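## Task

Pick up the small cardboard box on the desk that sits behind the stacked cartons and set it on the top of the low shelf. The carton stack must stay undisturbed, and the robot must not tip over or finish leaning. The box counts as placed only if it rests there without the robot supporting it.

## Robot and tools

ROBOT. A wheeled base that drives forward or back and turns in place (it cannot strafe) carries a lifting column with a head and two six-joint arms, each ending in a two-finger gripper. Shoulder height S = 0.90 m + column_m. Folded, the robot is 0.73 m long, 0.62 m wide, S + 0.43 m tall, and its front is 0.40 m ahead of the column. A loose object may occasionally get nudged by an outside push.

FRAMES. Base frame: origin on the floor under the column, midway between the drive wheels; x forward, y left, z up. left_hand and right_hand are reported in it: the point where the fingers meet (tips reach 8 mm further). The hand's z axis runs along the fingers (quat_wxyz maps (0,0,1) onto it), its y axis across the opening. Odometry frame is the base frame at scene start; base_odometry counts wheel rotation only, so slip reads as motion. Heading is positive leftward, range -3.142 to 3.142.

execute_actions. Argument actions: a list holding one action or nothing (empty returns state and images only). An action may contain:
- base: exactly one of translate_m (a relative drive in metres, forward positive, -3 to 3) or rotate_rad (a relative turn in radians, counter-clockwise seen from above positive, -3.2 to 3.2). Both are offsets from where the base last reported itself.
- joints: absolute targets keyed by name. column_m 0 to 0.8 (m, raises shoulders and head). head_tilt_rad -0.61 to 1.308 (0 is about level, positive looks down). For each side (left_/right_): joint1_rad -2.879 to 2.879 (rotates the arm about a forward shoulder axis tilted 0.524 rad up; positive swings a hand leftward, ahead and below the shoulder); joint2_rad 0 to 3.141; joint3_rad 0 to 3.019; joint4_rad -1.692 to 1.57; joint5_rad -1.57 to 1.57 (swings the hand sideways, positive to the robot's right); joint6_rad -2.094 to 2.094 (rolls the hand, positive clockwise seen from behind); gripper_m 0 to 0.093 (fingertip gap in metres). Done tolerances: column 0.005, head 0.03, joints 1-6 0.045, 0.14, 0.09, 0.055, 0.03, 0.035, gripper 0.003.
- speeds: optional caps for this action, translate_m 0.05 to 0.8 m/s, rotate_rad 0.1 to 1 rad/s (defaults are the maxima). A base move needing over 8.667 s is refused; no action runs past 15 s. Speeds do not slow arms.
Argument cameras: list from cam_head_left, cam_head_right, cam_left_wrist, cam_right_wrist, nav_camera, all; omitted/null/all gives every camera, [] none. Bad keys, names or ranges refuse the call with no motion. Joints or base not mentioned may keep pursuing earlier targets.

wait: seconds 0 to 10; nothing new is commanded. zoom_image: camera plus region [x0, y0, x1, y1] in pixels of that camera's latest full image, at most 504 by 504. finished_scene: scene = current scene number; irreversible, ends the scene after the last command is held and reports success. Replying with no tool call ends everything.

RESULTS. base_status/joint_status per motion: done, off_target (resting short and maybe still pushing), contact_stop (column or base only; target dropped, holds in place), time_out, not_followed. A line joint command not followed with a cause means a self-collision check withheld arm targets (gripper still obeys); back each moved joint off by 0.05 rad or more, or move the other arm if named, or drive away from a blocking object. on_its_own lists uncommanded behaviour; held at gives the held target, not position. motor_effort shows left_wheel and right_wheel in percent (bracket = peak), positive pushes forward; an at-rest value outside its rest range suggests pushing or load. wheel_motors_off = 1 while wheels are disabled. turned_by_wheels vs turned_by_imu differing by over about 4 % and at least 0.05 rad means a collision or slip; heading is off by the gap. base_tilt in degrees (forward, right), about 1 degree fixed bias. If an OVER-TEMPERATURE FAULT appears the arm drops; limit_stop_at_motor_heat means resend the target. MOTOR HOT warns from 85 °C.

ARM GEOMETRY. With joint1 at -1.57 (left) or 1.57 (right) and joints 5, 6 at 0, the arm moves in a vertical forward plane 0.23 m beside the column. Let a = j2 - 0.35, b = 1.05 + j2 - j3, c = b - j4 (c = 1.57 is fingers straight down). Hand ahead = 0.12 + 0.39 sin a + 0.38 cos b + 0.25 cos c; height = S + 0.39 cos a - 0.38 sin b - 0.25 sin c. E.g. j2, j3, j4 = 0.93, 0.78, 0.14 gives 0.60 m ahead, 0.25 m below S. Reality sags lower and closer by up to 5 cm (about 12 cm loaded); trust reported hand positions. Empty reach about 1 m; floor only by extending fingers-down 0.45-0.5 m ahead at column_m 0.3, then lowering the column. Below 0.4 m height the housing blocks a hand nearer than 0.45 m. Don't move arms with column_m under 0.3.

LOADS AND GRIP. Fingers-down tested loads: 3.2 kg at 0.4 m ahead, 0.3-0.7 m below S; 2 kg to 0.6 m ahead, 0.21-0.7 m below; 1 kg to 0.8 m ahead, 0.3-0.55 m below; 0.3 kg to 0.6 m ahead, 0.14 m above to 0.7 m below S. Up to 0.2 kg may be held with fingers only 0.35 rad below horizontal. Grip by commanding a gap smaller than the object; off_target is then normal, and a reading 0.002 m or more above target means something is held. Fingers are 7 cm long; outer span is opening + 1 cm at tips, + 5 cm at base; hand body 10 x 7 cm; wrist camera sticks out 11 cm on one side. Small changes (under ~0.03 rad, 0.08 for joints 2-3) may not move anything. For gentle contact step about 0.05 rad per call from your last target.

COLUMN. Going down, it stops with contact_stop when an arm's load changes (hand touching down) and may overshoot up to 0.15-0.2 m; it then refuses to descend until raised 0.2 m. It also stops on unusual motor load; reverse 0.05 m to free it. If it stopped under something overhead, drive out first, then raise.

BASE. A stalled wheel gives contact_stop; back 0.05 m before retrying or turning. Desk tops 0.30 m up and more than 0.26 m below S can slide over the housing into the column. A forward-tilt drop of 0.5 degrees means leaning back: reverse 0.05 m. Pushing hard ~3 s cuts wheel motors for 2 s.

AVOID. Arms colliding or pressing on each other (can end the run); long hard pushing by arms, which overheats motors, especially with joint 5 far over (ease by resending current joint positions, though a held load sinks); drops, slams, knocking the cartons, tipping the robot.

CAMERAS. Head cameras sit 0.91-1.03 m + column_m up, looking down by about head_tilt_rad; straight ahead may be up to 0.3 rad off image centre. Wrist fisheyes (616x616) sit 0.10 m behind the fingertips, offset toward the hand's -x and tilted 0.62 rad that way; image right is the hand's -y, up is mostly -x; with fingers down and arm forward, objects above centre lie further ahead. nav_camera is on the base front, 0.23 m up, looking level.

Each tool is called after "Request:" as name(argument=value, ...), one argument or row to a line, values as JSON.

## Session

Request:
execute_actions(
  actions=[],
)

Scene clock: 0.00 s.
base_odometry: x=+0.000 y=+0.000 heading=+0.000 (m, m, rad; odometry frame)
turned_by_wheels: +0.000 (rad since the last result)
turned_by_imu: +0.000 (rad since the last result)
base_tilt: forward=+0.2 right=+0.4 (deg)
base_status: not commanded
joint_positions: column_m=+0.551 head_tilt_rad=+0.893 left_joint1_rad=-1.578 left_joint2_rad=+0.891 left_joint3_rad=+0.422 left_joint4_rad=-0.957 left_joint5_rad=+0.034 left_joint6_rad=+0.048 left_gripper_m=+0.094 right_joint1_rad=+1.560 right_joint2_rad=+0.875 right_joint3_rad=+0.414 right_joint4_rad=-0.995 right_joint5_rad=+0.013 right_joint6_rad=-0.039 right_gripper_m=+0.095
joint_status: not commanded
wheel_motors_off: 0
motor_effort: left_wheel=+3 right_wheel=+3 (%)
left_hand: x=+0.1512 y=+0.2171 z=+1.2492 quat_wxyz=(+0.436, -0.017, -0.900, +0.028) (m; base frame)
right_hand: x=+0.1446 y=-0.2300 z=+1.2583 quat_wxyz=(+0.450, +0.016, -0.893, +0.000) (m; base frame)
pictures: cam_head_left, cam_head_right, cam_left_wrist, cam_right_wrist, nav_camera
Images, in order (width x height): cam_head_left 896x504, cam_head_right 896x504, cam_left_wrist 616x616, cam_right_wrist 616x616, nav_camera 896x504.

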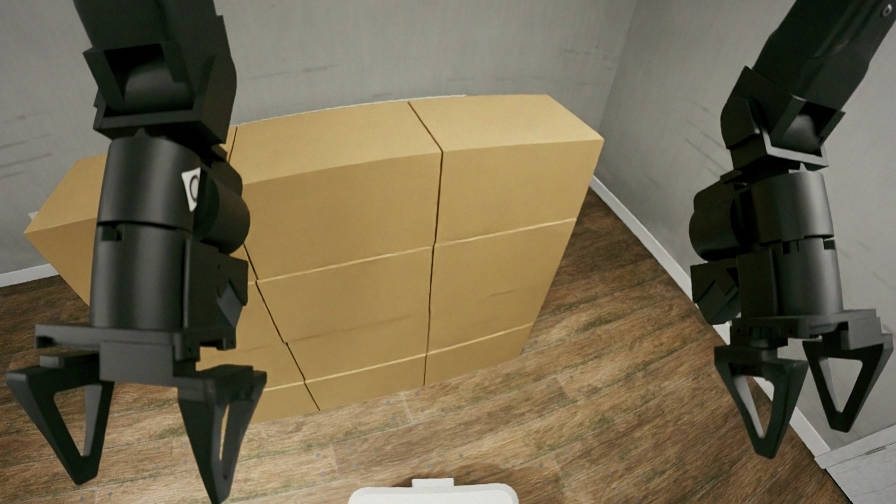

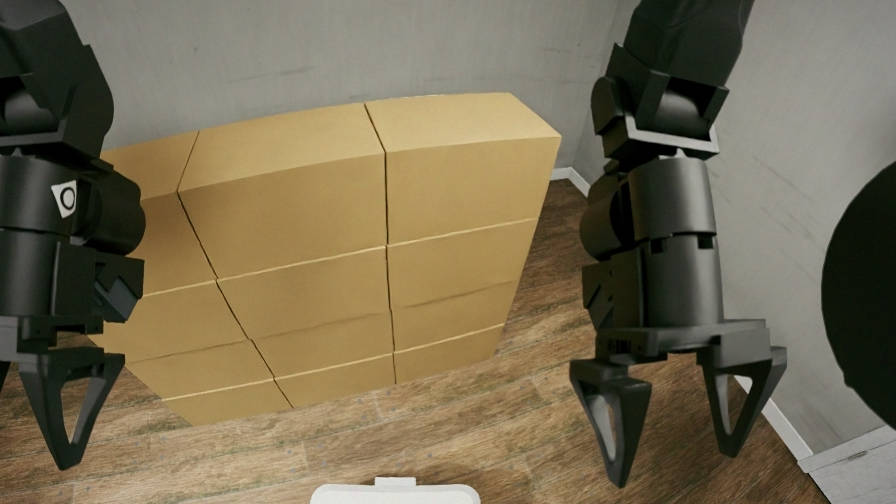

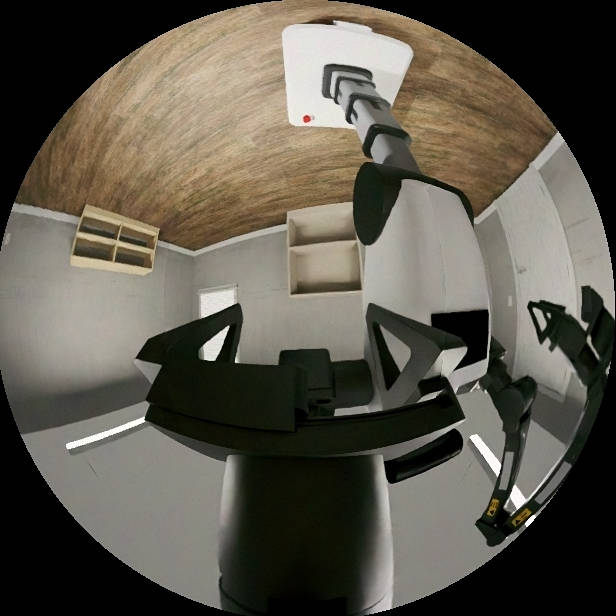

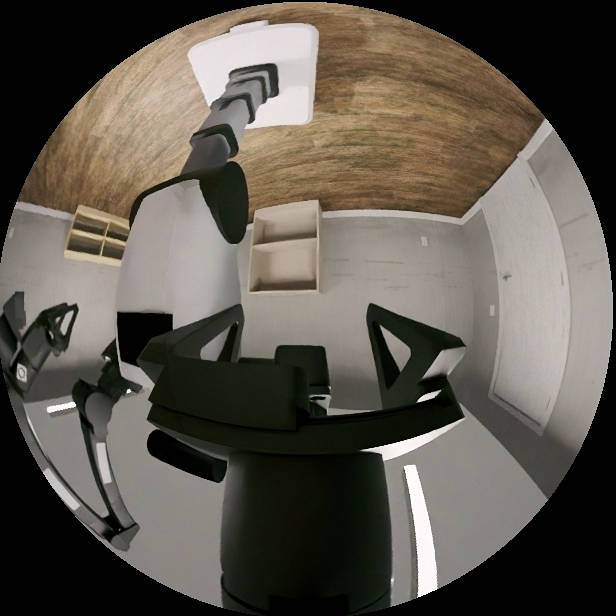

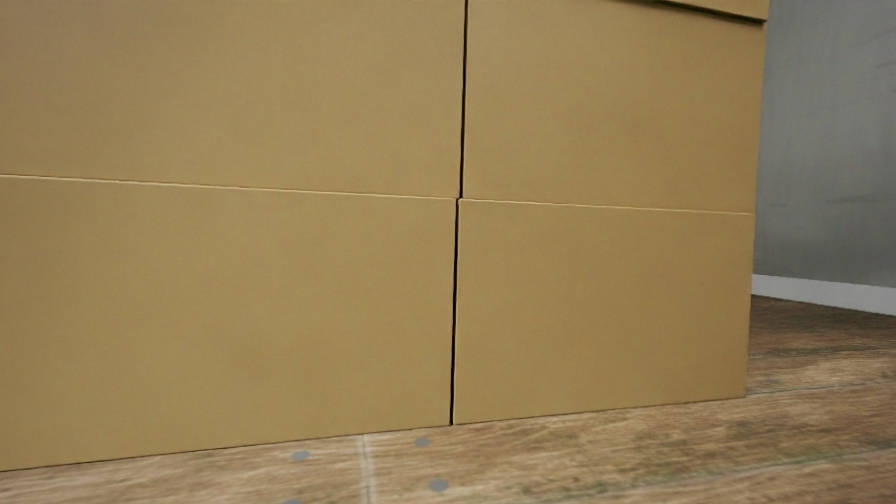

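Request:
execute_actions(
  actions=[
    {"base":{"rotate_rad":0.3},"joints":{"column_m":0.8,"head_tilt_rad":0.8}},
  ],
)

Scene clock: 4.17 s.
base_odometry: x=+0.000 y=+0.000 heading=+0.298 (m, m, rad; odometry frame)
turned_by_wheels: +0.298 (rad since the last result)
turned_by_imu: +0.296 (rad since the last result)
base_tilt: forward=+0.2 right=+0.3 (deg)
base_status: done
joint_positions: column_m=+0.797 head_tilt_rad=+0.816 left_joint1_rad=-1.578 left_joint2_rad=+0.891 left_joint3_rad=+0.422 left_joint4_rad=-0.957 left_joint5_rad=+0.034 left_joint6_rad=+0.048 left_gripper_m=+0.094 right_joint1_rad=+1.560 right_joint2_rad=+0.875 right_joint3_rad=+0.414 right_joint4_rad=-0.995 right_joint5_rad=+0.013 right_joint6_rad=-0.039 right_gripper_m=+0.095
joint_status: all done
joint sent to its limit — the command would take column_m past its upper limit, so that joint was sent only as far as its limit.
wheel_motors_off: 0
motor_effort: left_wheel=-3(33) right_wheel=+5(27) (%)
left_hand: x=+0.1512 y=+0.2171 z=+1.4951 quat_wxyz=(+0.436, -0.017, -0.900, +0.028) (m; base frame)
right_hand: x=+0.1446 y=-0.2300 z=+1.5042 quat_wxyz=(+0.450, +0.016, -0.893, +0.000) (m; base frame)
pictures: cam_head_left, cam_head_right, cam_left_wrist, cam_right_wrist, nav_camera
Images, in order (width x height): cam_head_left 896x504, cam_head_right 896x504, cam_left_wrist 616x616, cam_right_wrist 616x616, nav_camera 896x504.

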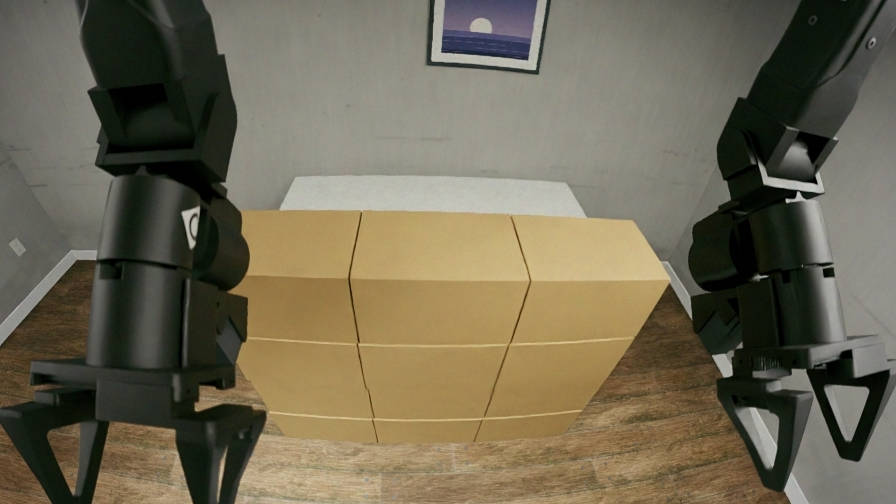

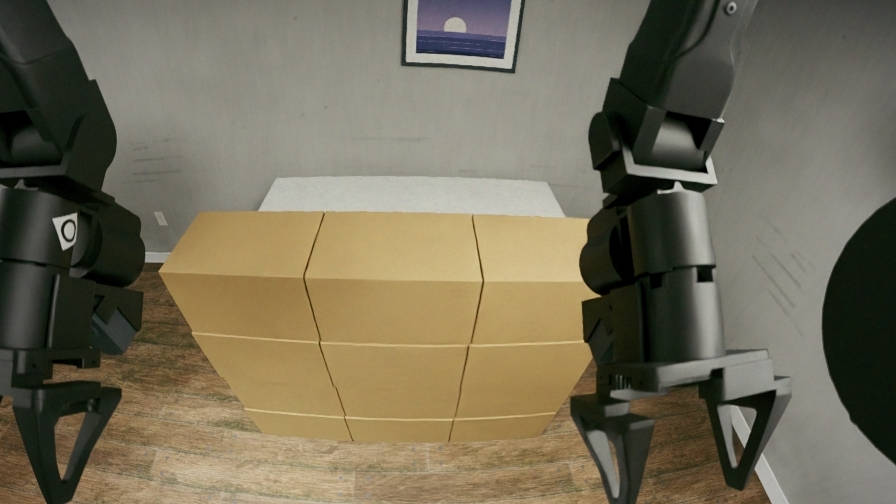

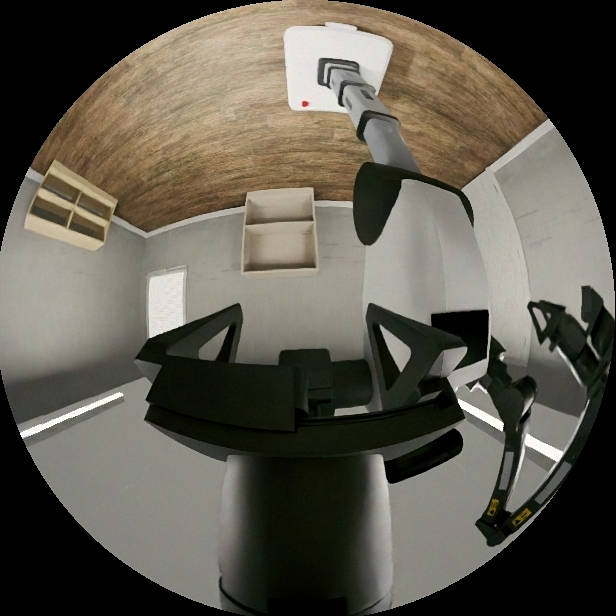

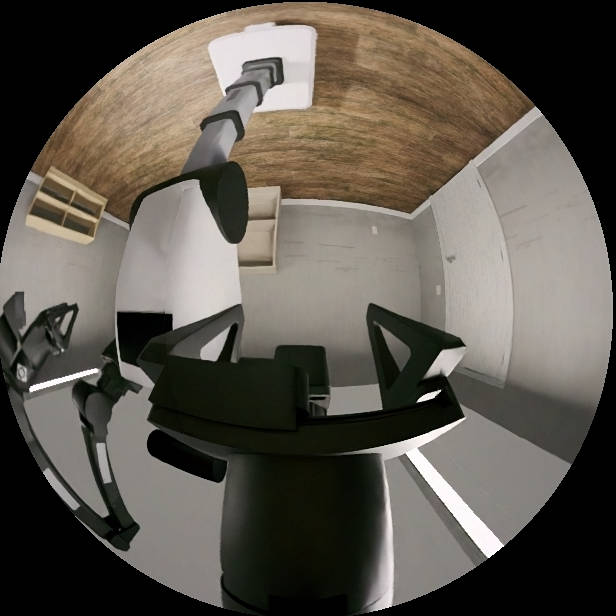

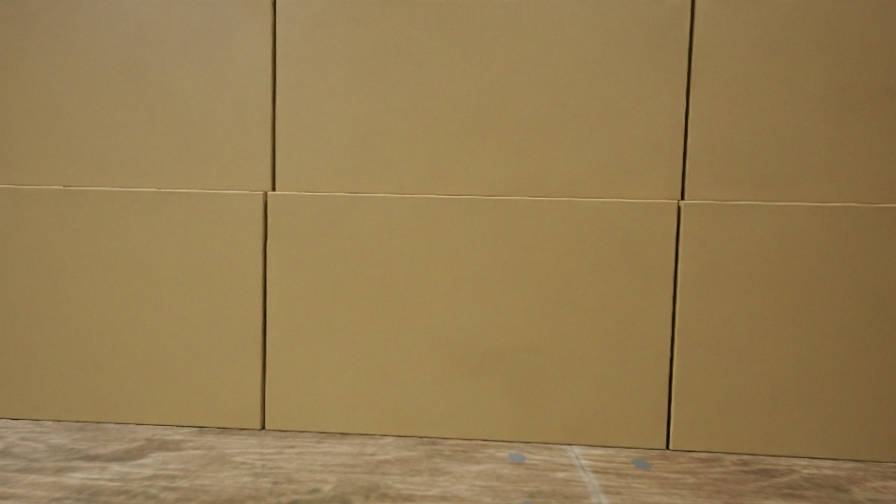

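Request:
execute_actions(
  actions=[
    {"base":{"translate_m":0.33},"joints":{"head_tilt_rad":1.0}},
  ],
  cameras=["cam_head_left","nav_camera"],
)

Scene clock: 6.60 s.
base_odometry: x=+0.316 y=+0.097 heading=+0.299 (m, m, rad; odometry frame)
turned_by_wheels: +0.000 (rad since the last result)
turned_by_imu: +0.000 (rad since the last result)
base_tilt: forward=+0.2 right=+0.4 (deg)
base_status: done
joint_positions: column_m=+0.797 head_tilt_rad=+1.001 left_joint1_rad=-1.578 left_joint2_rad=+0.891 left_joint3_rad=+0.422 left_joint4_rad=-0.957 left_joint5_rad=+0.034 left_joint6_rad=+0.048 left_gripper_m=+0.094 right_joint1_rad=+1.560 right_joint2_rad=+0.875 right_joint3_rad=+0.417 right_joint4_rad=-0.995 right_joint5_rad=+0.013 right_joint6_rad=-0.039 right_gripper_m=+0.095
joint_status: all done
wheel_motors_off: 0
motor_effort: left_wheel=+0(53) right_wheel=+0(42) (%)
left_hand: x=+0.1514 y=+0.2171 z=+1.4950 quat_wxyz=(+0.436, -0.017, -0.900, +0.028) (m; base frame)
right_hand: x=+0.1460 y=-0.2300 z=+1.5037 quat_wxyz=(+0.448, +0.016, -0.894, +0.000) (m; base frame)
pictures: cam_head_left, nav_camera
Images, in order (width x height): cam_head_left 896x504, nav_camera 896x504.

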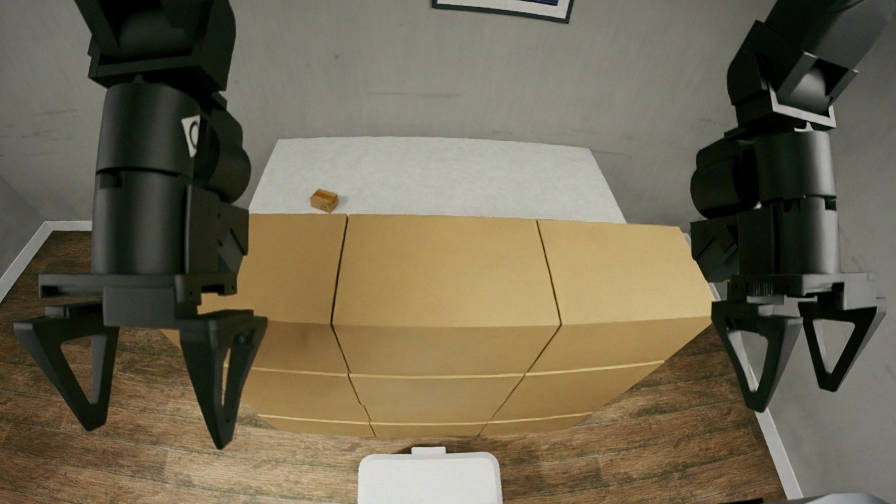

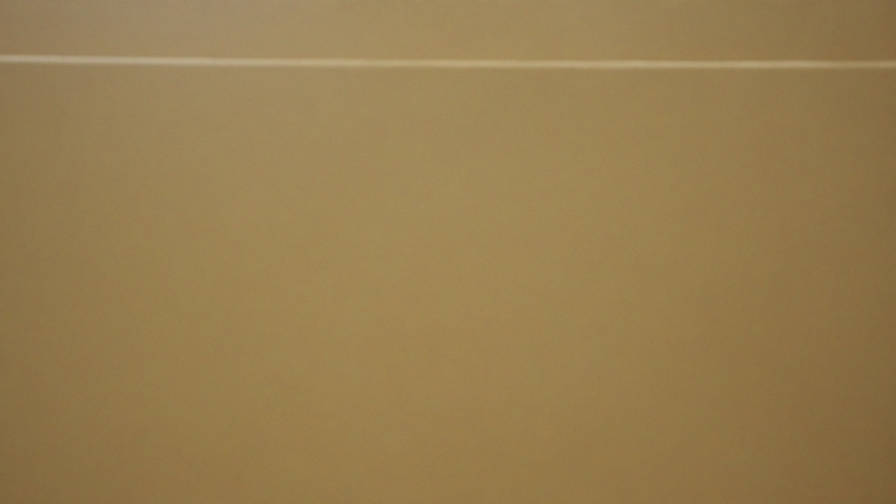

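Request:
execute_actions(
  actions=[
    {"base":{"translate_m":-0.13}},
  ],
  cameras=[],
)

Request:
execute_actions(
  actions=[
    {"base":{"rotate_rad":1.53},"joints":{"head_tilt_rad":0.6}},
  ],
  cameras=["cam_head_left"],
)

Request:
execute_actions(
  actions=[
    {"base":{"translate_m":1.35},"joints":{"column_m":0.55}},
  ],
  cameras=["cam_head_left"],
)

Request:
execute_actions(
  actions=[
    {"base":{"rotate_rad":-1.57},"joints":{"head_tilt_rad":0.8}},
  ],
  cameras=["cam_head_left","nav_camera"],
)

Scene clock: 8.80 s.
base_odometry: x=+0.191 y=+0.059 heading=+0.298 (m, m, rad; odometry frame)
turned_by_wheels: -0.001 (rad since the last result)
turned_by_imu: +0.000 (rad since the last result)
base_tilt: forward=+0.2 right=+0.3 (deg)
base_status: done
joint_positions: column_m=+0.797 head_tilt_rad=+1.001 left_joint1_rad=-1.578 left_joint2_rad=+0.891 left_joint3_rad=+0.418 left_joint4_rad=-0.957 left_joint5_rad=+0.034 left_joint6_rad=+0.048 left_gripper_m=+0.094 right_joint1_rad=+1.560 right_joint2_rad=+0.875 right_joint3_rad=+0.412 right_joint4_rad=-0.995 right_joint5_rad=+0.013 right_joint6_rad=-0.039 right_gripper_m=+0.095
joint_status: not commanded
wheel_motors_off: 0
motor_effort: left_wheel=-1(27) right_wheel=+1(30) (%)
left_hand: x=+0.1493 y=+0.2171 z=+1.4957 quat_wxyz=(+0.437, -0.017, -0.899, +0.028) (m; base frame)
right_hand: x=+0.1435 y=-0.2300 z=+1.5046 quat_wxyz=(+0.450, +0.016, -0.893, +0.000) (m; base frame)
pictures: none
No camera images: the call's "cameras" was empty. Leave "cameras" out to get every camera's image.

Scene clock: 12.00 s.
base_odometry: x=+0.191 y=+0.059 heading=+1.826 (m, m, rad; odometry frame)
turned_by_wheels: +1.529 (rad since the last result)
turned_by_imu: +1.520 (rad since the last result)
base_tilt: forward=+0.2 right=+0.3 (deg)
base_status: done
joint_positions: column_m=+0.797 head_tilt_rad=+0.618 left_joint1_rad=-1.578 left_joint2_rad=+0.891 left_joint3_rad=+0.418 left_joint4_rad=-0.957 left_joint5_rad=+0.034 left_joint6_rad=+0.048 left_gripper_m=+0.094 right_joint1_rad=+1.560 right_joint2_rad=+0.875 right_joint3_rad=+0.413 right_joint4_rad=-0.995 right_joint5_rad=+0.013 right_joint6_rad=-0.039 right_gripper_m=+0.095
joint_status: all done
wheel_motors_off: 0
motor_effort: left_wheel=-5(51) right_wheel=+5(41) (%)
left_hand: x=+0.1493 y=+0.2171 z=+1.4957 quat_wxyz=(+0.437, -0.017, -0.899, +0.028) (m; base frame)
right_hand: x=+0.1443 y=-0.2300 z=+1.5043 quat_wxyz=(+0.450, +0.016, -0.893, +0.000) (m; base frame)
pictures: cam_head_left
Images, in order (width x height): cam_head_left 896x504.

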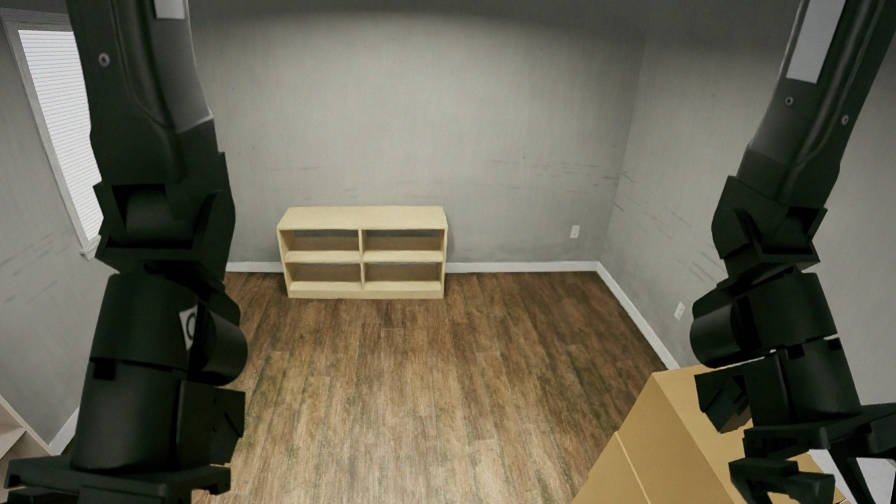

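Scene clock: 15.90 s.
base_odometry: x=-0.151 y=+1.365 heading=+1.827 (m, m, rad; odometry frame)
turned_by_wheels: +0.001 (rad since the last result)
turned_by_imu: -0.002 (rad since the last result)
base_tilt: forward=+0.2 right=+0.4 (deg)
base_status: done
joint_positions: column_m=+0.550 head_tilt_rad=+0.617 left_joint1_rad=-1.578 left_joint2_rad=+0.891 left_joint3_rad=+0.419 left_joint4_rad=-0.957 left_joint5_rad=+0.034 left_joint6_rad=+0.048 left_gripper_m=+0.094 right_joint1_rad=+1.560 right_joint2_rad=+0.874 right_joint3_rad=+0.415 right_joint4_rad=-0.995 right_joint5_rad=+0.013 right_joint6_rad=-0.039 right_gripper_m=+0.095
joint_status: all done
wheel_motors_off: 0
motor_effort: left_wheel=+1(52) right_wheel=-1(50) (%)
left_hand: x=+0.1495 y=+0.2171 z=+1.2484 quat_wxyz=(+0.437, -0.017, -0.899, +0.028) (m; base frame)
right_hand: x=+0.1450 y=-0.2300 z=+1.2569 quat_wxyz=(+0.449, +0.016, -0.893, +0.000) (m; base frame)
pictures: cam_head_left
Images, in order (width x height): cam_head_left 896x504.

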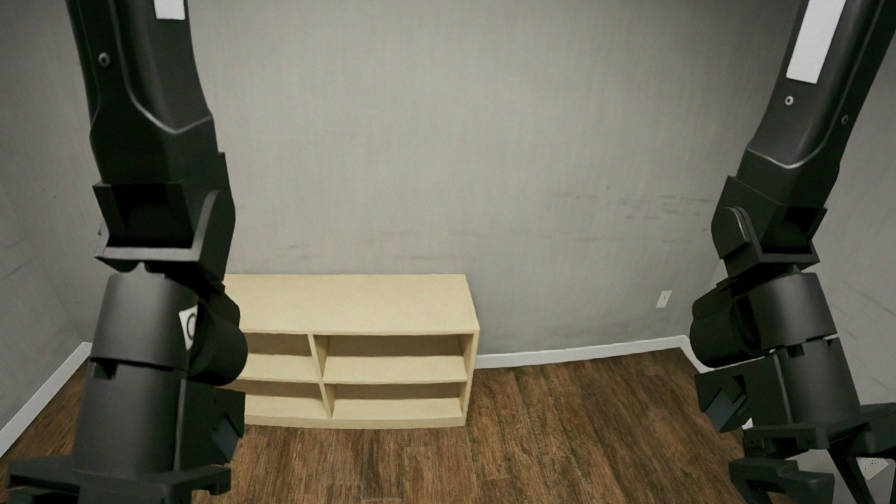

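Scene clock: 19.07 s.
base_odometry: x=-0.151 y=+1.365 heading=+0.258 (m, m, rad; odometry frame)
turned_by_wheels: -1.569 (rad since the last result)
turned_by_imu: -1.560 (rad since the last result)
base_tilt: forward=+0.2 right=+0.4 (deg)
base_status: done
joint_positions: column_m=+0.550 head_tilt_rad=+0.802 left_joint1_rad=-1.578 left_joint2_rad=+0.891 left_joint3_rad=+0.419 left_joint4_rad=-0.957 left_joint5_rad=+0.034 left_joint6_rad=+0.048 left_gripper_m=+0.094 right_joint1_rad=+1.560 right_joint2_rad=+0.874 right_joint3_rad=+0.415 right_joint4_rad=-0.995 right_joint5_rad=+0.013 right_joint6_rad=-0.039 right_gripper_m=+0.095
joint_status: all done
wheel_motors_off: 0
motor_effort: left_wheel=+5(36) right_wheel=-4(50) (%)
left_hand: x=+0.1495 y=+0.2171 z=+1.2484 quat_wxyz=(+0.437, -0.017, -0.899, +0.028) (m; base frame)
right_hand: x=+0.1450 y=-0.2300 z=+1.2569 quat_wxyz=(+0.449, +0.016, -0.893, +0.000) (m; base frame)
pictures: cam_head_left, nav_camera
Images, in order (width x height): cam_head_left 896x504, nav_camera 896x504.

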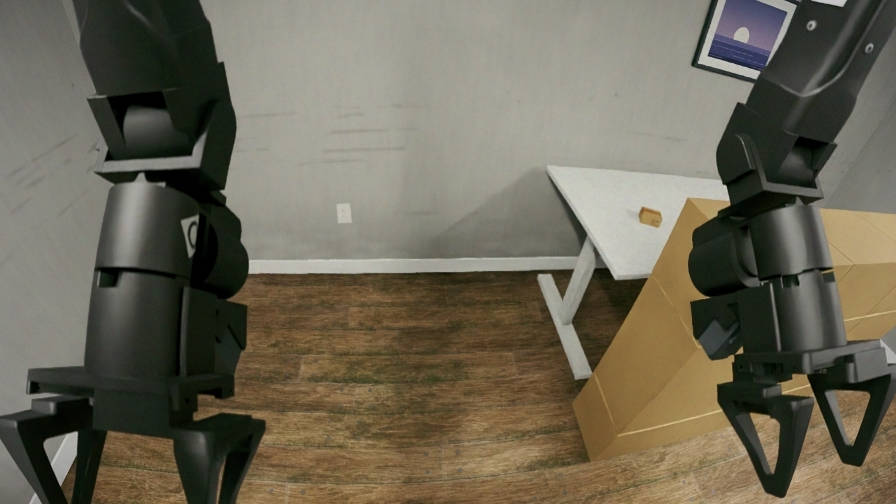

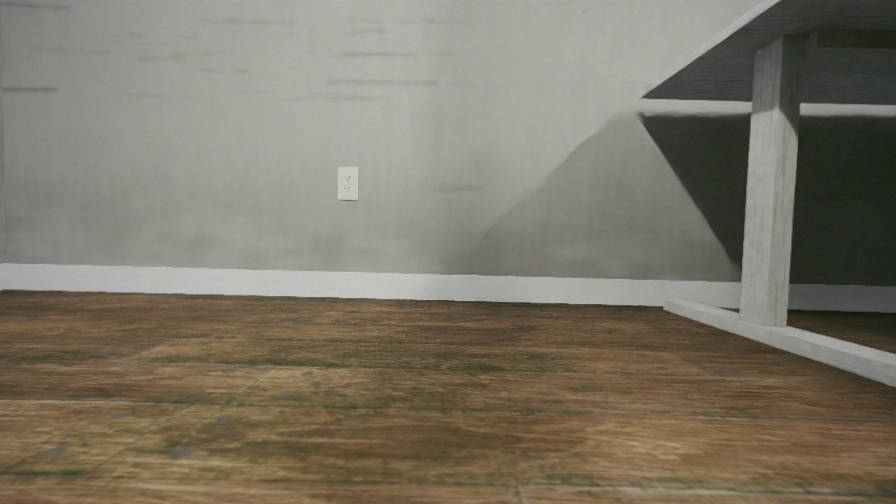

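Request:
execute_actions(
  actions=[
    {"base":{"translate_m":1.07},"joints":{"column_m":0.45}},
  ],
  cameras=[],
)

Request:
execute_actions(
  actions=[
    {"base":{"rotate_rad":-1.57}},
  ],
  cameras=["cam_head_left"],
)

Request:
execute_actions(
  actions=[
    {"base":{"translate_m":0.12},"joints":{"left_joint2_rad":1.35,"left_joint3_rad":1.55,"left_joint4_rad":-0.72,"left_joint5_rad":0,"left_joint6_rad":0}},
  ],
  cameras=["cam_head_left","cam_head_right","cam_left_wrist"],
)

Scene clock: 22.97 s.
base_odometry: x=+0.884 y=+1.638 heading=+0.258 (m, m, rad; odometry frame)
turned_by_wheels: +0.000 (rad since the last result)
turned_by_imu: -0.003 (rad since the last result)
base_tilt: forward=+0.2 right=+0.4 (deg)
base_status: done
joint_positions: column_m=+0.450 head_tilt_rad=+0.803 left_joint1_rad=-1.578 left_joint2_rad=+0.891 left_joint3_rad=+0.422 left_joint4_rad=-0.957 left_joint5_rad=+0.034 left_joint6_rad=+0.048 left_gripper_m=+0.094 right_joint1_rad=+1.560 right_joint2_rad=+0.875 right_joint3_rad=+0.416 right_joint4_rad=-0.995 right_joint5_rad=+0.013 right_joint6_rad=-0.039 right_gripper_m=+0.095
joint_status: all done
wheel_motors_off: 0
motor_effort: left_wheel=+0(55) right_wheel=+0(47) (%)
left_hand: x=+0.1512 y=+0.2171 z=+1.1478 quat_wxyz=(+0.436, -0.017, -0.900, +0.028) (m; base frame)
right_hand: x=+0.1457 y=-0.2300 z=+1.1566 quat_wxyz=(+0.449, +0.016, -0.894, +0.000) (m; base frame)
pictures: none
No camera images: the call's "cameras" was empty. Leave "cameras" out to get every camera's image.

Scene clock: 26.13 s.
base_odometry: x=+0.884 y=+1.638 heading=-1.311 (m, m, rad; odometry frame)
turned_by_wheels: -1.569 (rad since the last result)
turned_by_imu: -1.559 (rad since the last result)
base_tilt: forward=+0.2 right=+0.4 (deg)
base_status: done
joint_positions: column_m=+0.450 head_tilt_rad=+0.803 left_joint1_rad=-1.578 left_joint2_rad=+0.891 left_joint3_rad=+0.422 left_joint4_rad=-0.957 left_joint5_rad=+0.034 left_joint6_rad=+0.048 left_gripper_m=+0.094 right_joint1_rad=+1.560 right_joint2_rad=+0.875 right_joint3_rad=+0.416 right_joint4_rad=-0.995 right_joint5_rad=+0.013 right_joint6_rad=-0.039 right_gripper_m=+0.095
joint_status: not commanded
wheel_motors_off: 0
motor_effort: left_wheel=+5(47) right_wheel=-4(50) (%)
left_hand: x=+0.1512 y=+0.2171 z=+1.1478 quat_wxyz=(+0.436, -0.017, -0.900, +0.028) (m; base frame)
right_hand: x=+0.1457 y=-0.2300 z=+1.1566 quat_wxyz=(+0.449, +0.016, -0.894, +0.000) (m; base frame)
pictures: cam_head_left
Images, in order (width x height): cam_head_left 896x504.

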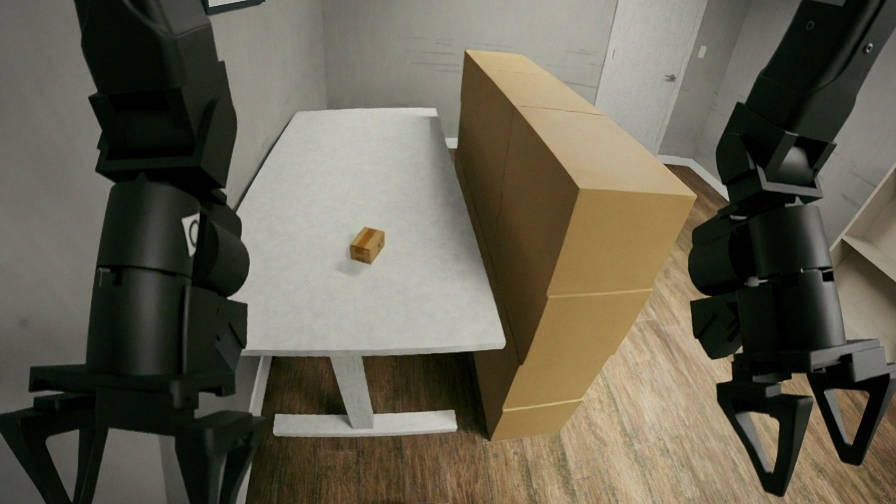

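Scene clock: 27.67 s.
base_odometry: x=+0.915 y=+1.522 heading=-1.312 (m, m, rad; odometry frame)
turned_by_wheels: -0.001 (rad since the last result)
turned_by_imu: -0.002 (rad since the last result)
base_tilt: forward=+0.2 right=+0.3 (deg)
base_status: done
joint_positions: column_m=+0.450 head_tilt_rad=+0.803 left_joint1_rad=-1.578 left_joint2_rad=+1.351 left_joint3_rad=+1.525 left_joint4_rad=-0.719 left_joint5_rad=+0.002 left_joint6_rad=+0.008 left_gripper_m=+0.094 right_joint1_rad=+1.560 right_joint2_rad=+0.874 right_joint3_rad=+0.416 right_joint4_rad=-0.995 right_joint5_rad=+0.013 right_joint6_rad=-0.039 right_gripper_m=+0.095
joint_status: all done
wheel_motors_off: 0
motor_effort: left_wheel=-1(54) right_wheel=+1(47) (%)
left_hand: x=+0.6890 y=+0.2201 z=+1.0199 quat_wxyz=(+0.010, -0.006, -1.000, +0.004) (m; base frame)
right_hand: x=+0.1460 y=-0.2300 z=+1.1566 quat_wxyz=(+0.448, +0.016, -0.894, +0.000) (m; base frame)
pictures: cam_head_left, cam_head_right, cam_left_wrist
Images, in order (width x height): cam_head_left 896x504, cam_head_right 896x504, cam_left_wrist 616x616.

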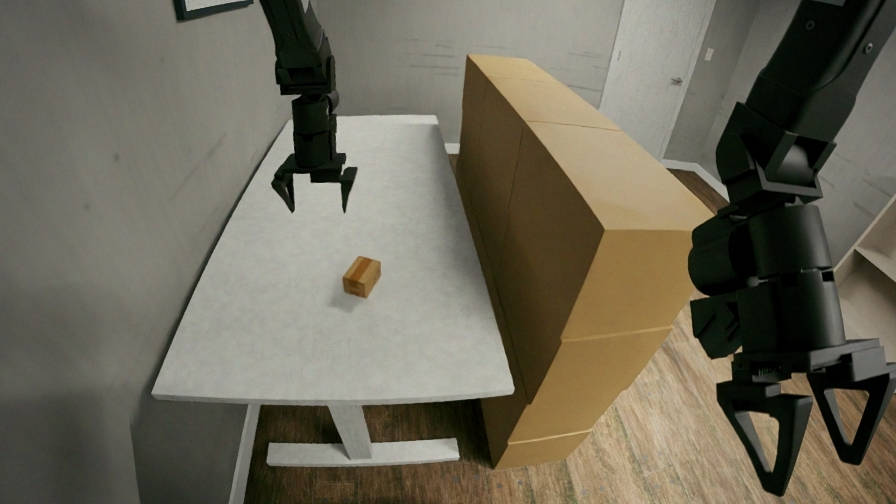

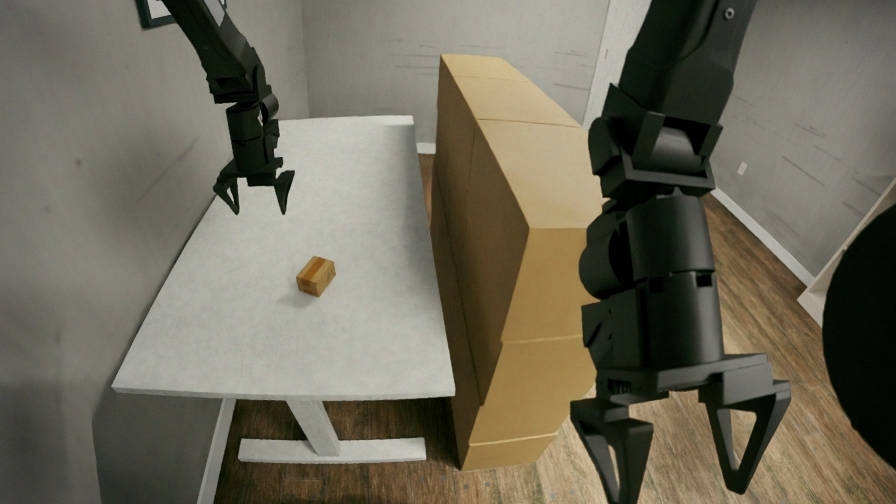

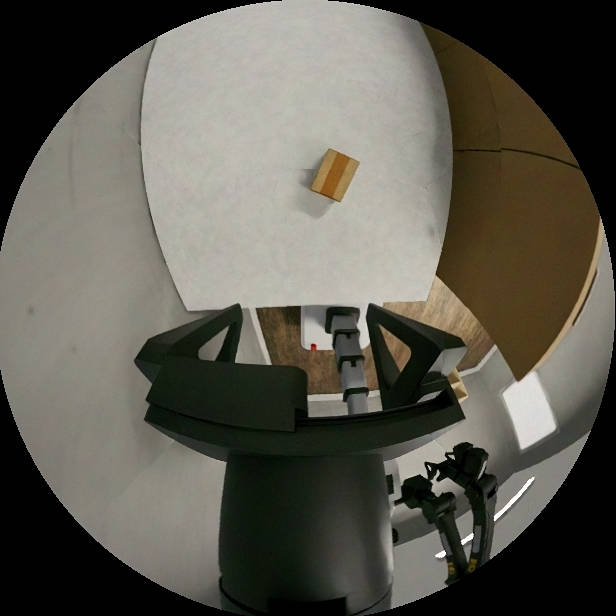

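Request:
execute_actions(
  actions=[
    {"joints":{"column_m":0.33,"left_joint1_rad":-1.66,"left_joint2_rad":1.65,"left_joint3_rad":2.15,"left_joint4_rad":-0.99,"left_joint6_rad":0.4}},
  ],
  cameras=["cam_head_left","cam_left_wrist"],
)

Scene clock: 30.13 s.
base_odometry: x=+0.915 y=+1.522 heading=-1.312 (m, m, rad; odometry frame)
turned_by_wheels: +0.000 (rad since the last result)
turned_by_imu: +0.000 (rad since the last result)
base_tilt: forward=+0.2 right=+0.3 (deg)
base_status: not commanded
joint_positions: column_m=+0.330 head_tilt_rad=+0.803 left_joint1_rad=-1.664 left_joint2_rad=+1.648 left_joint3_rad=+2.112 left_joint4_rad=-0.985 left_joint5_rad=+0.000 left_joint6_rad=+0.391 left_gripper_m=+0.094 right_joint1_rad=+1.560 right_joint2_rad=+0.874 right_joint3_rad=+0.416 right_joint4_rad=-0.995 right_joint5_rad=+0.013 right_joint6_rad=-0.039 right_gripper_m=+0.095
joint_status: all done
wheel_motors_off: 0
motor_effort: left_wheel=-2(3) right_wheel=+3(3) (%)
left_hand: x=+0.8129 y=+0.1619 z=+0.8810 quat_wxyz=(-0.009, -0.217, -0.975, +0.039) (m; base frame)
right_hand: x=+0.1460 y=-0.2300 z=+1.0366 quat_wxyz=(+0.448, +0.016, -0.894, +0.000) (m; base frame)
pictures: cam_head_left, cam_left_wrist
Images, in order (width x height): cam_head_left 896x504, cam_left_wrist 616x616.

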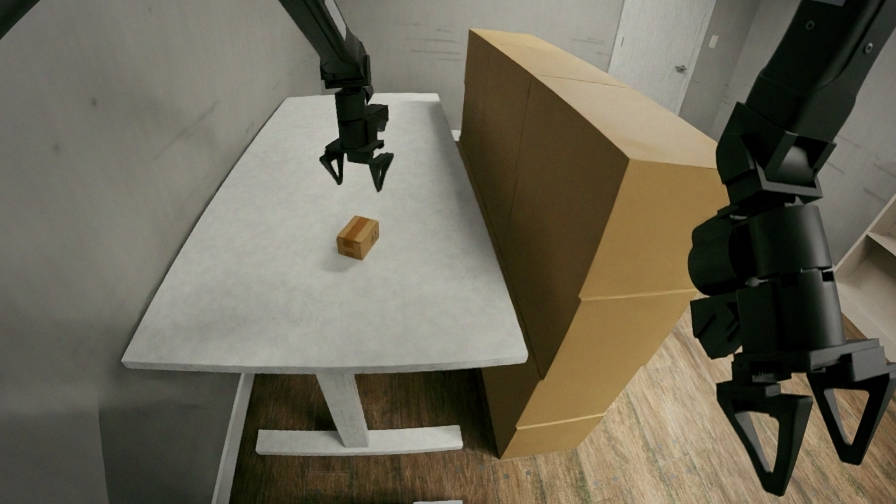

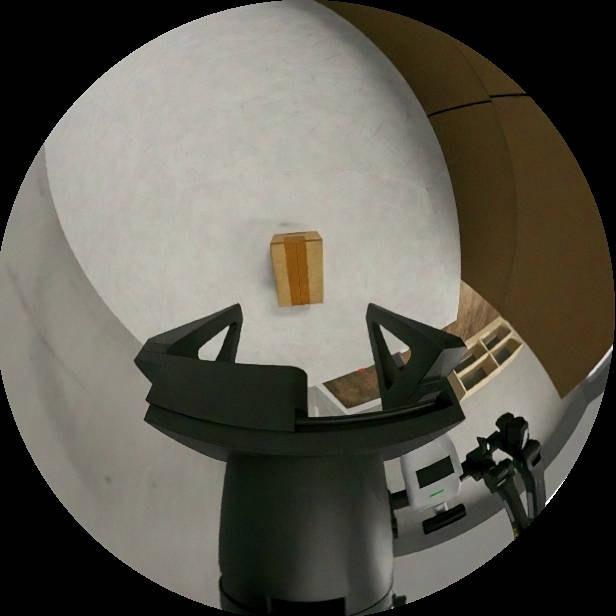

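Well aligned given the tilt.

Request:
execute_actions(
  actions=[
    {"joints":{"column_m":0.24}},
  ],
  cameras=["cam_head_left","cam_left_wrist"],
)

Scene clock: 32.10 s.
base_odometry: x=+0.915 y=+1.522 heading=-1.312 (m, m, rad; odometry frame)
turned_by_wheels: +0.000 (rad since the last result)
turned_by_imu: +0.000 (rad since the last result)
base_tilt: forward=+0.2 right=+0.3 (deg)
base_status: not commanded
joint_positions: column_m=+0.240 head_tilt_rad=+0.803 left_joint1_rad=-1.664 left_joint2_rad=+1.648 left_joint3_rad=+2.112 left_joint4_rad=-0.985 left_joint5_rad=+0.000 left_joint6_rad=+0.391 left_gripper_m=+0.094 right_joint1_rad=+1.560 right_joint2_rad=+0.874 right_joint3_rad=+0.416 right_joint4_rad=-0.995 right_joint5_rad=+0.013 right_joint6_rad=-0.039 right_gripper_m=+0.095
joint_status: all done
wheel_motors_off: 0
motor_effort: left_wheel=-2(2) right_wheel=+3(3) (%)
left_hand: x=+0.8129 y=+0.1619 z=+0.7910 quat_wxyz=(-0.009, -0.217, -0.975, +0.039) (m; base frame)
right_hand: x=+0.1460 y=-0.2300 z=+0.9466 quat_wxyz=(+0.448, +0.016, -0.894, +0.000) (m; base frame)
pictures: cam_head_left, cam_left_wrist
Images, in order (width x height): cam_head_left 896x504, cam_left_wrist 616x616.

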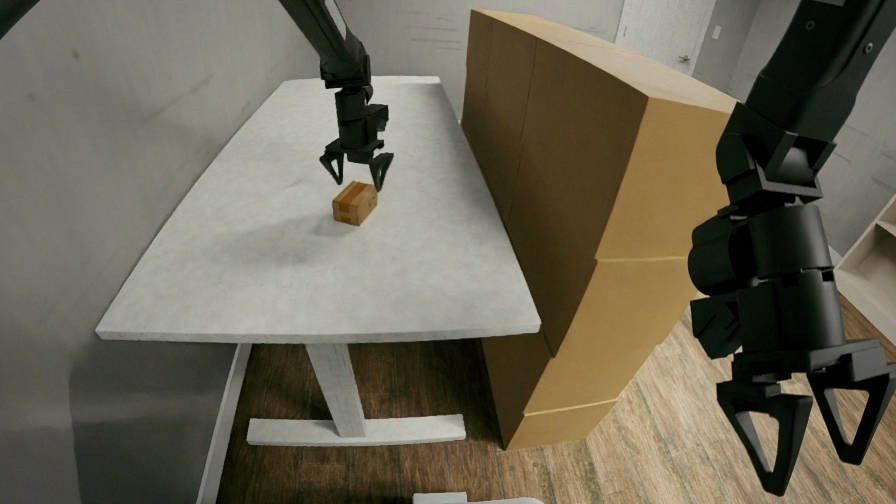

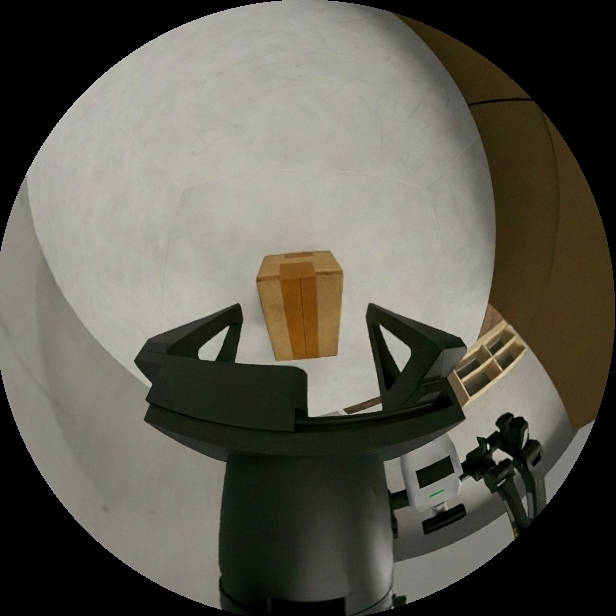

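Request:
execute_actions(
  actions=[
    {"base":{"translate_m":-0.015},"joints":{"column_m":0.197}},
  ],
  cameras=["cam_head_left","cam_left_wrist"],
)

Request:
execute_actions(
  actions=[
    {"joints":{"left_gripper_m":0.04}},
  ],
  cameras=["cam_head_left","cam_left_wrist"],
)

Scene clock: 33.57 s.
base_odometry: x=+0.911 y=+1.536 heading=-1.310 (m, m, rad; odometry frame)
turned_by_wheels: +0.002 (rad since the last result)
turned_by_imu: +0.002 (rad since the last result)
base_tilt: forward=+0.2 right=+0.4 (deg)
base_status: done
joint_positions: column_m=+0.197 head_tilt_rad=+0.803 left_joint1_rad=-1.664 left_joint2_rad=+1.648 left_joint3_rad=+2.112 left_joint4_rad=-0.987 left_joint5_rad=+0.000 left_joint6_rad=+0.391 left_gripper_m=+0.094 right_joint1_rad=+1.560 right_joint2_rad=+0.873 right_joint3_rad=+0.413 right_joint4_rad=-0.995 right_joint5_rad=+0.013 right_joint6_rad=-0.039 right_gripper_m=+0.095
joint_status: all done
wheel_motors_off: 0
motor_effort: left_wheel=+2(49) right_wheel=-1(39) (%)
left_hand: x=+0.8125 y=+0.1619 z=+0.7480 quat_wxyz=(-0.008, -0.217, -0.975, +0.039) (m; base frame)
right_hand: x=+0.1442 y=-0.2300 z=+0.9042 quat_wxyz=(+0.449, +0.016, -0.893, +0.000) (m; base frame)
pictures: cam_head_left, cam_left_wrist
Images, in order (width x height): cam_head_left 896x504, cam_left_wrist 616x616.

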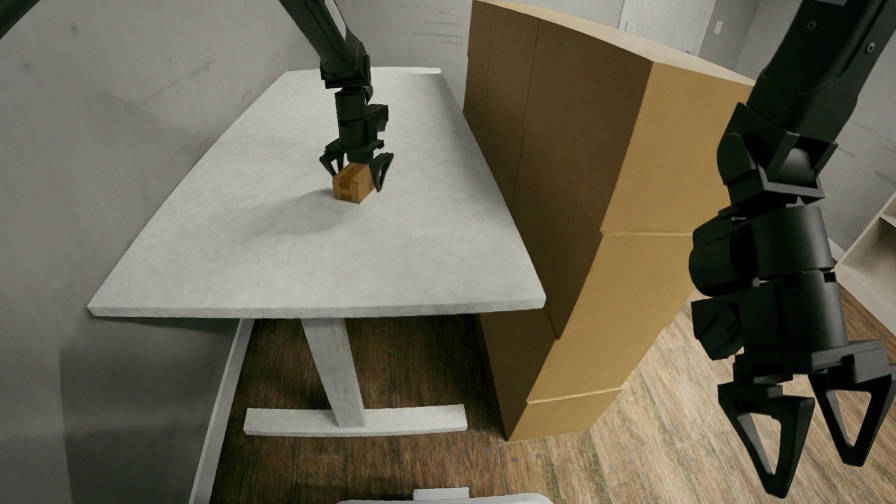

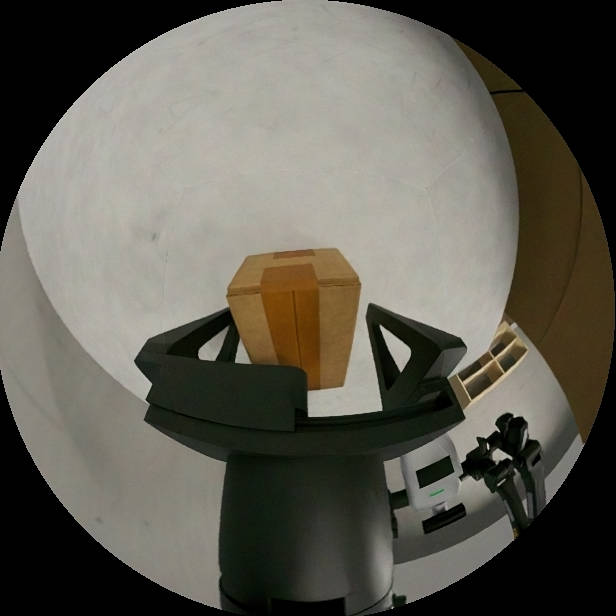

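Scene clock: 34.17 s.
base_odometry: x=+0.911 y=+1.536 heading=-1.310 (m, m, rad; odometry frame)
turned_by_wheels: +0.000 (rad since the last result)
turned_by_imu: +0.000 (rad since the last result)
base_tilt: forward=+0.2 right=+0.3 (deg)
base_status: not commanded
joint_positions: column_m=+0.197 head_tilt_rad=+0.803 left_joint1_rad=-1.664 left_joint2_rad=+1.648 left_joint3_rad=+2.112 left_joint4_rad=-0.987 left_joint5_rad=-0.001 left_joint6_rad=+0.392 left_gripper_m=+0.060 right_joint1_rad=+1.560 right_joint2_rad=+0.873 right_joint3_rad=+0.413 right_joint4_rad=-0.995 right_joint5_rad=+0.013 right_joint6_rad=-0.039 right_gripper_m=+0.095
joint_status: left_gripper_m off_target (ended at +0.060, target +0.040)
wheel_motors_off: 0
motor_effort: left_wheel=+1(2) right_wheel=-2(2) (%)
left_hand: x=+0.8125 y=+0.1620 z=+0.7480 quat_wxyz=(-0.008, -0.217, -0.975, +0.039) (m; base frame)
right_hand: x=+0.1442 y=-0.2300 z=+0.9042 quat_wxyz=(+0.449, +0.016, -0.893, +0.000) (m; base frame)
pictures: cam_head_left, cam_left_wrist
Images, in order (width x height): cam_head_left 896x504, cam_left_wrist 616x616.

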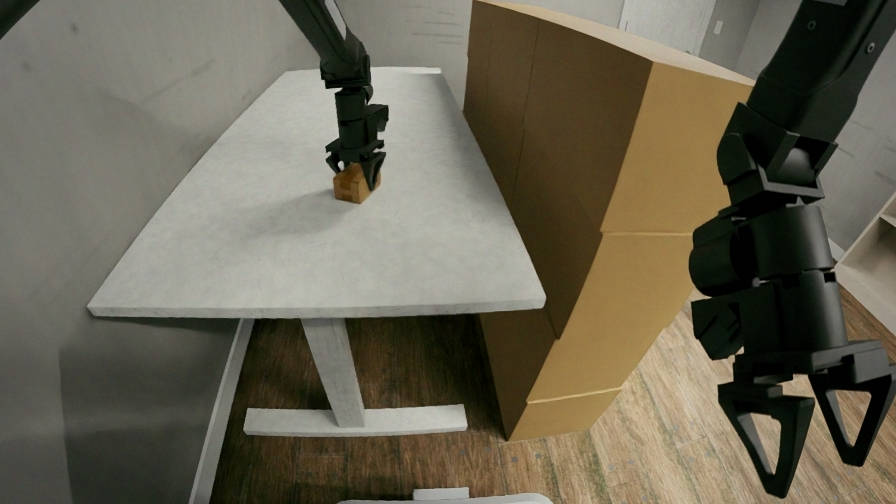

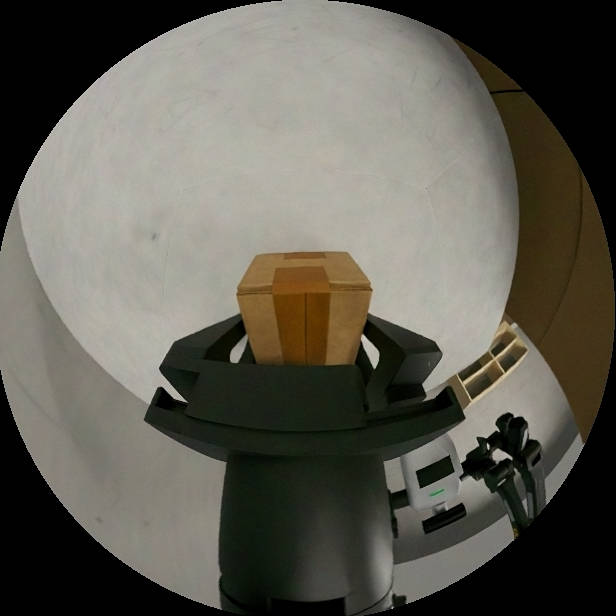

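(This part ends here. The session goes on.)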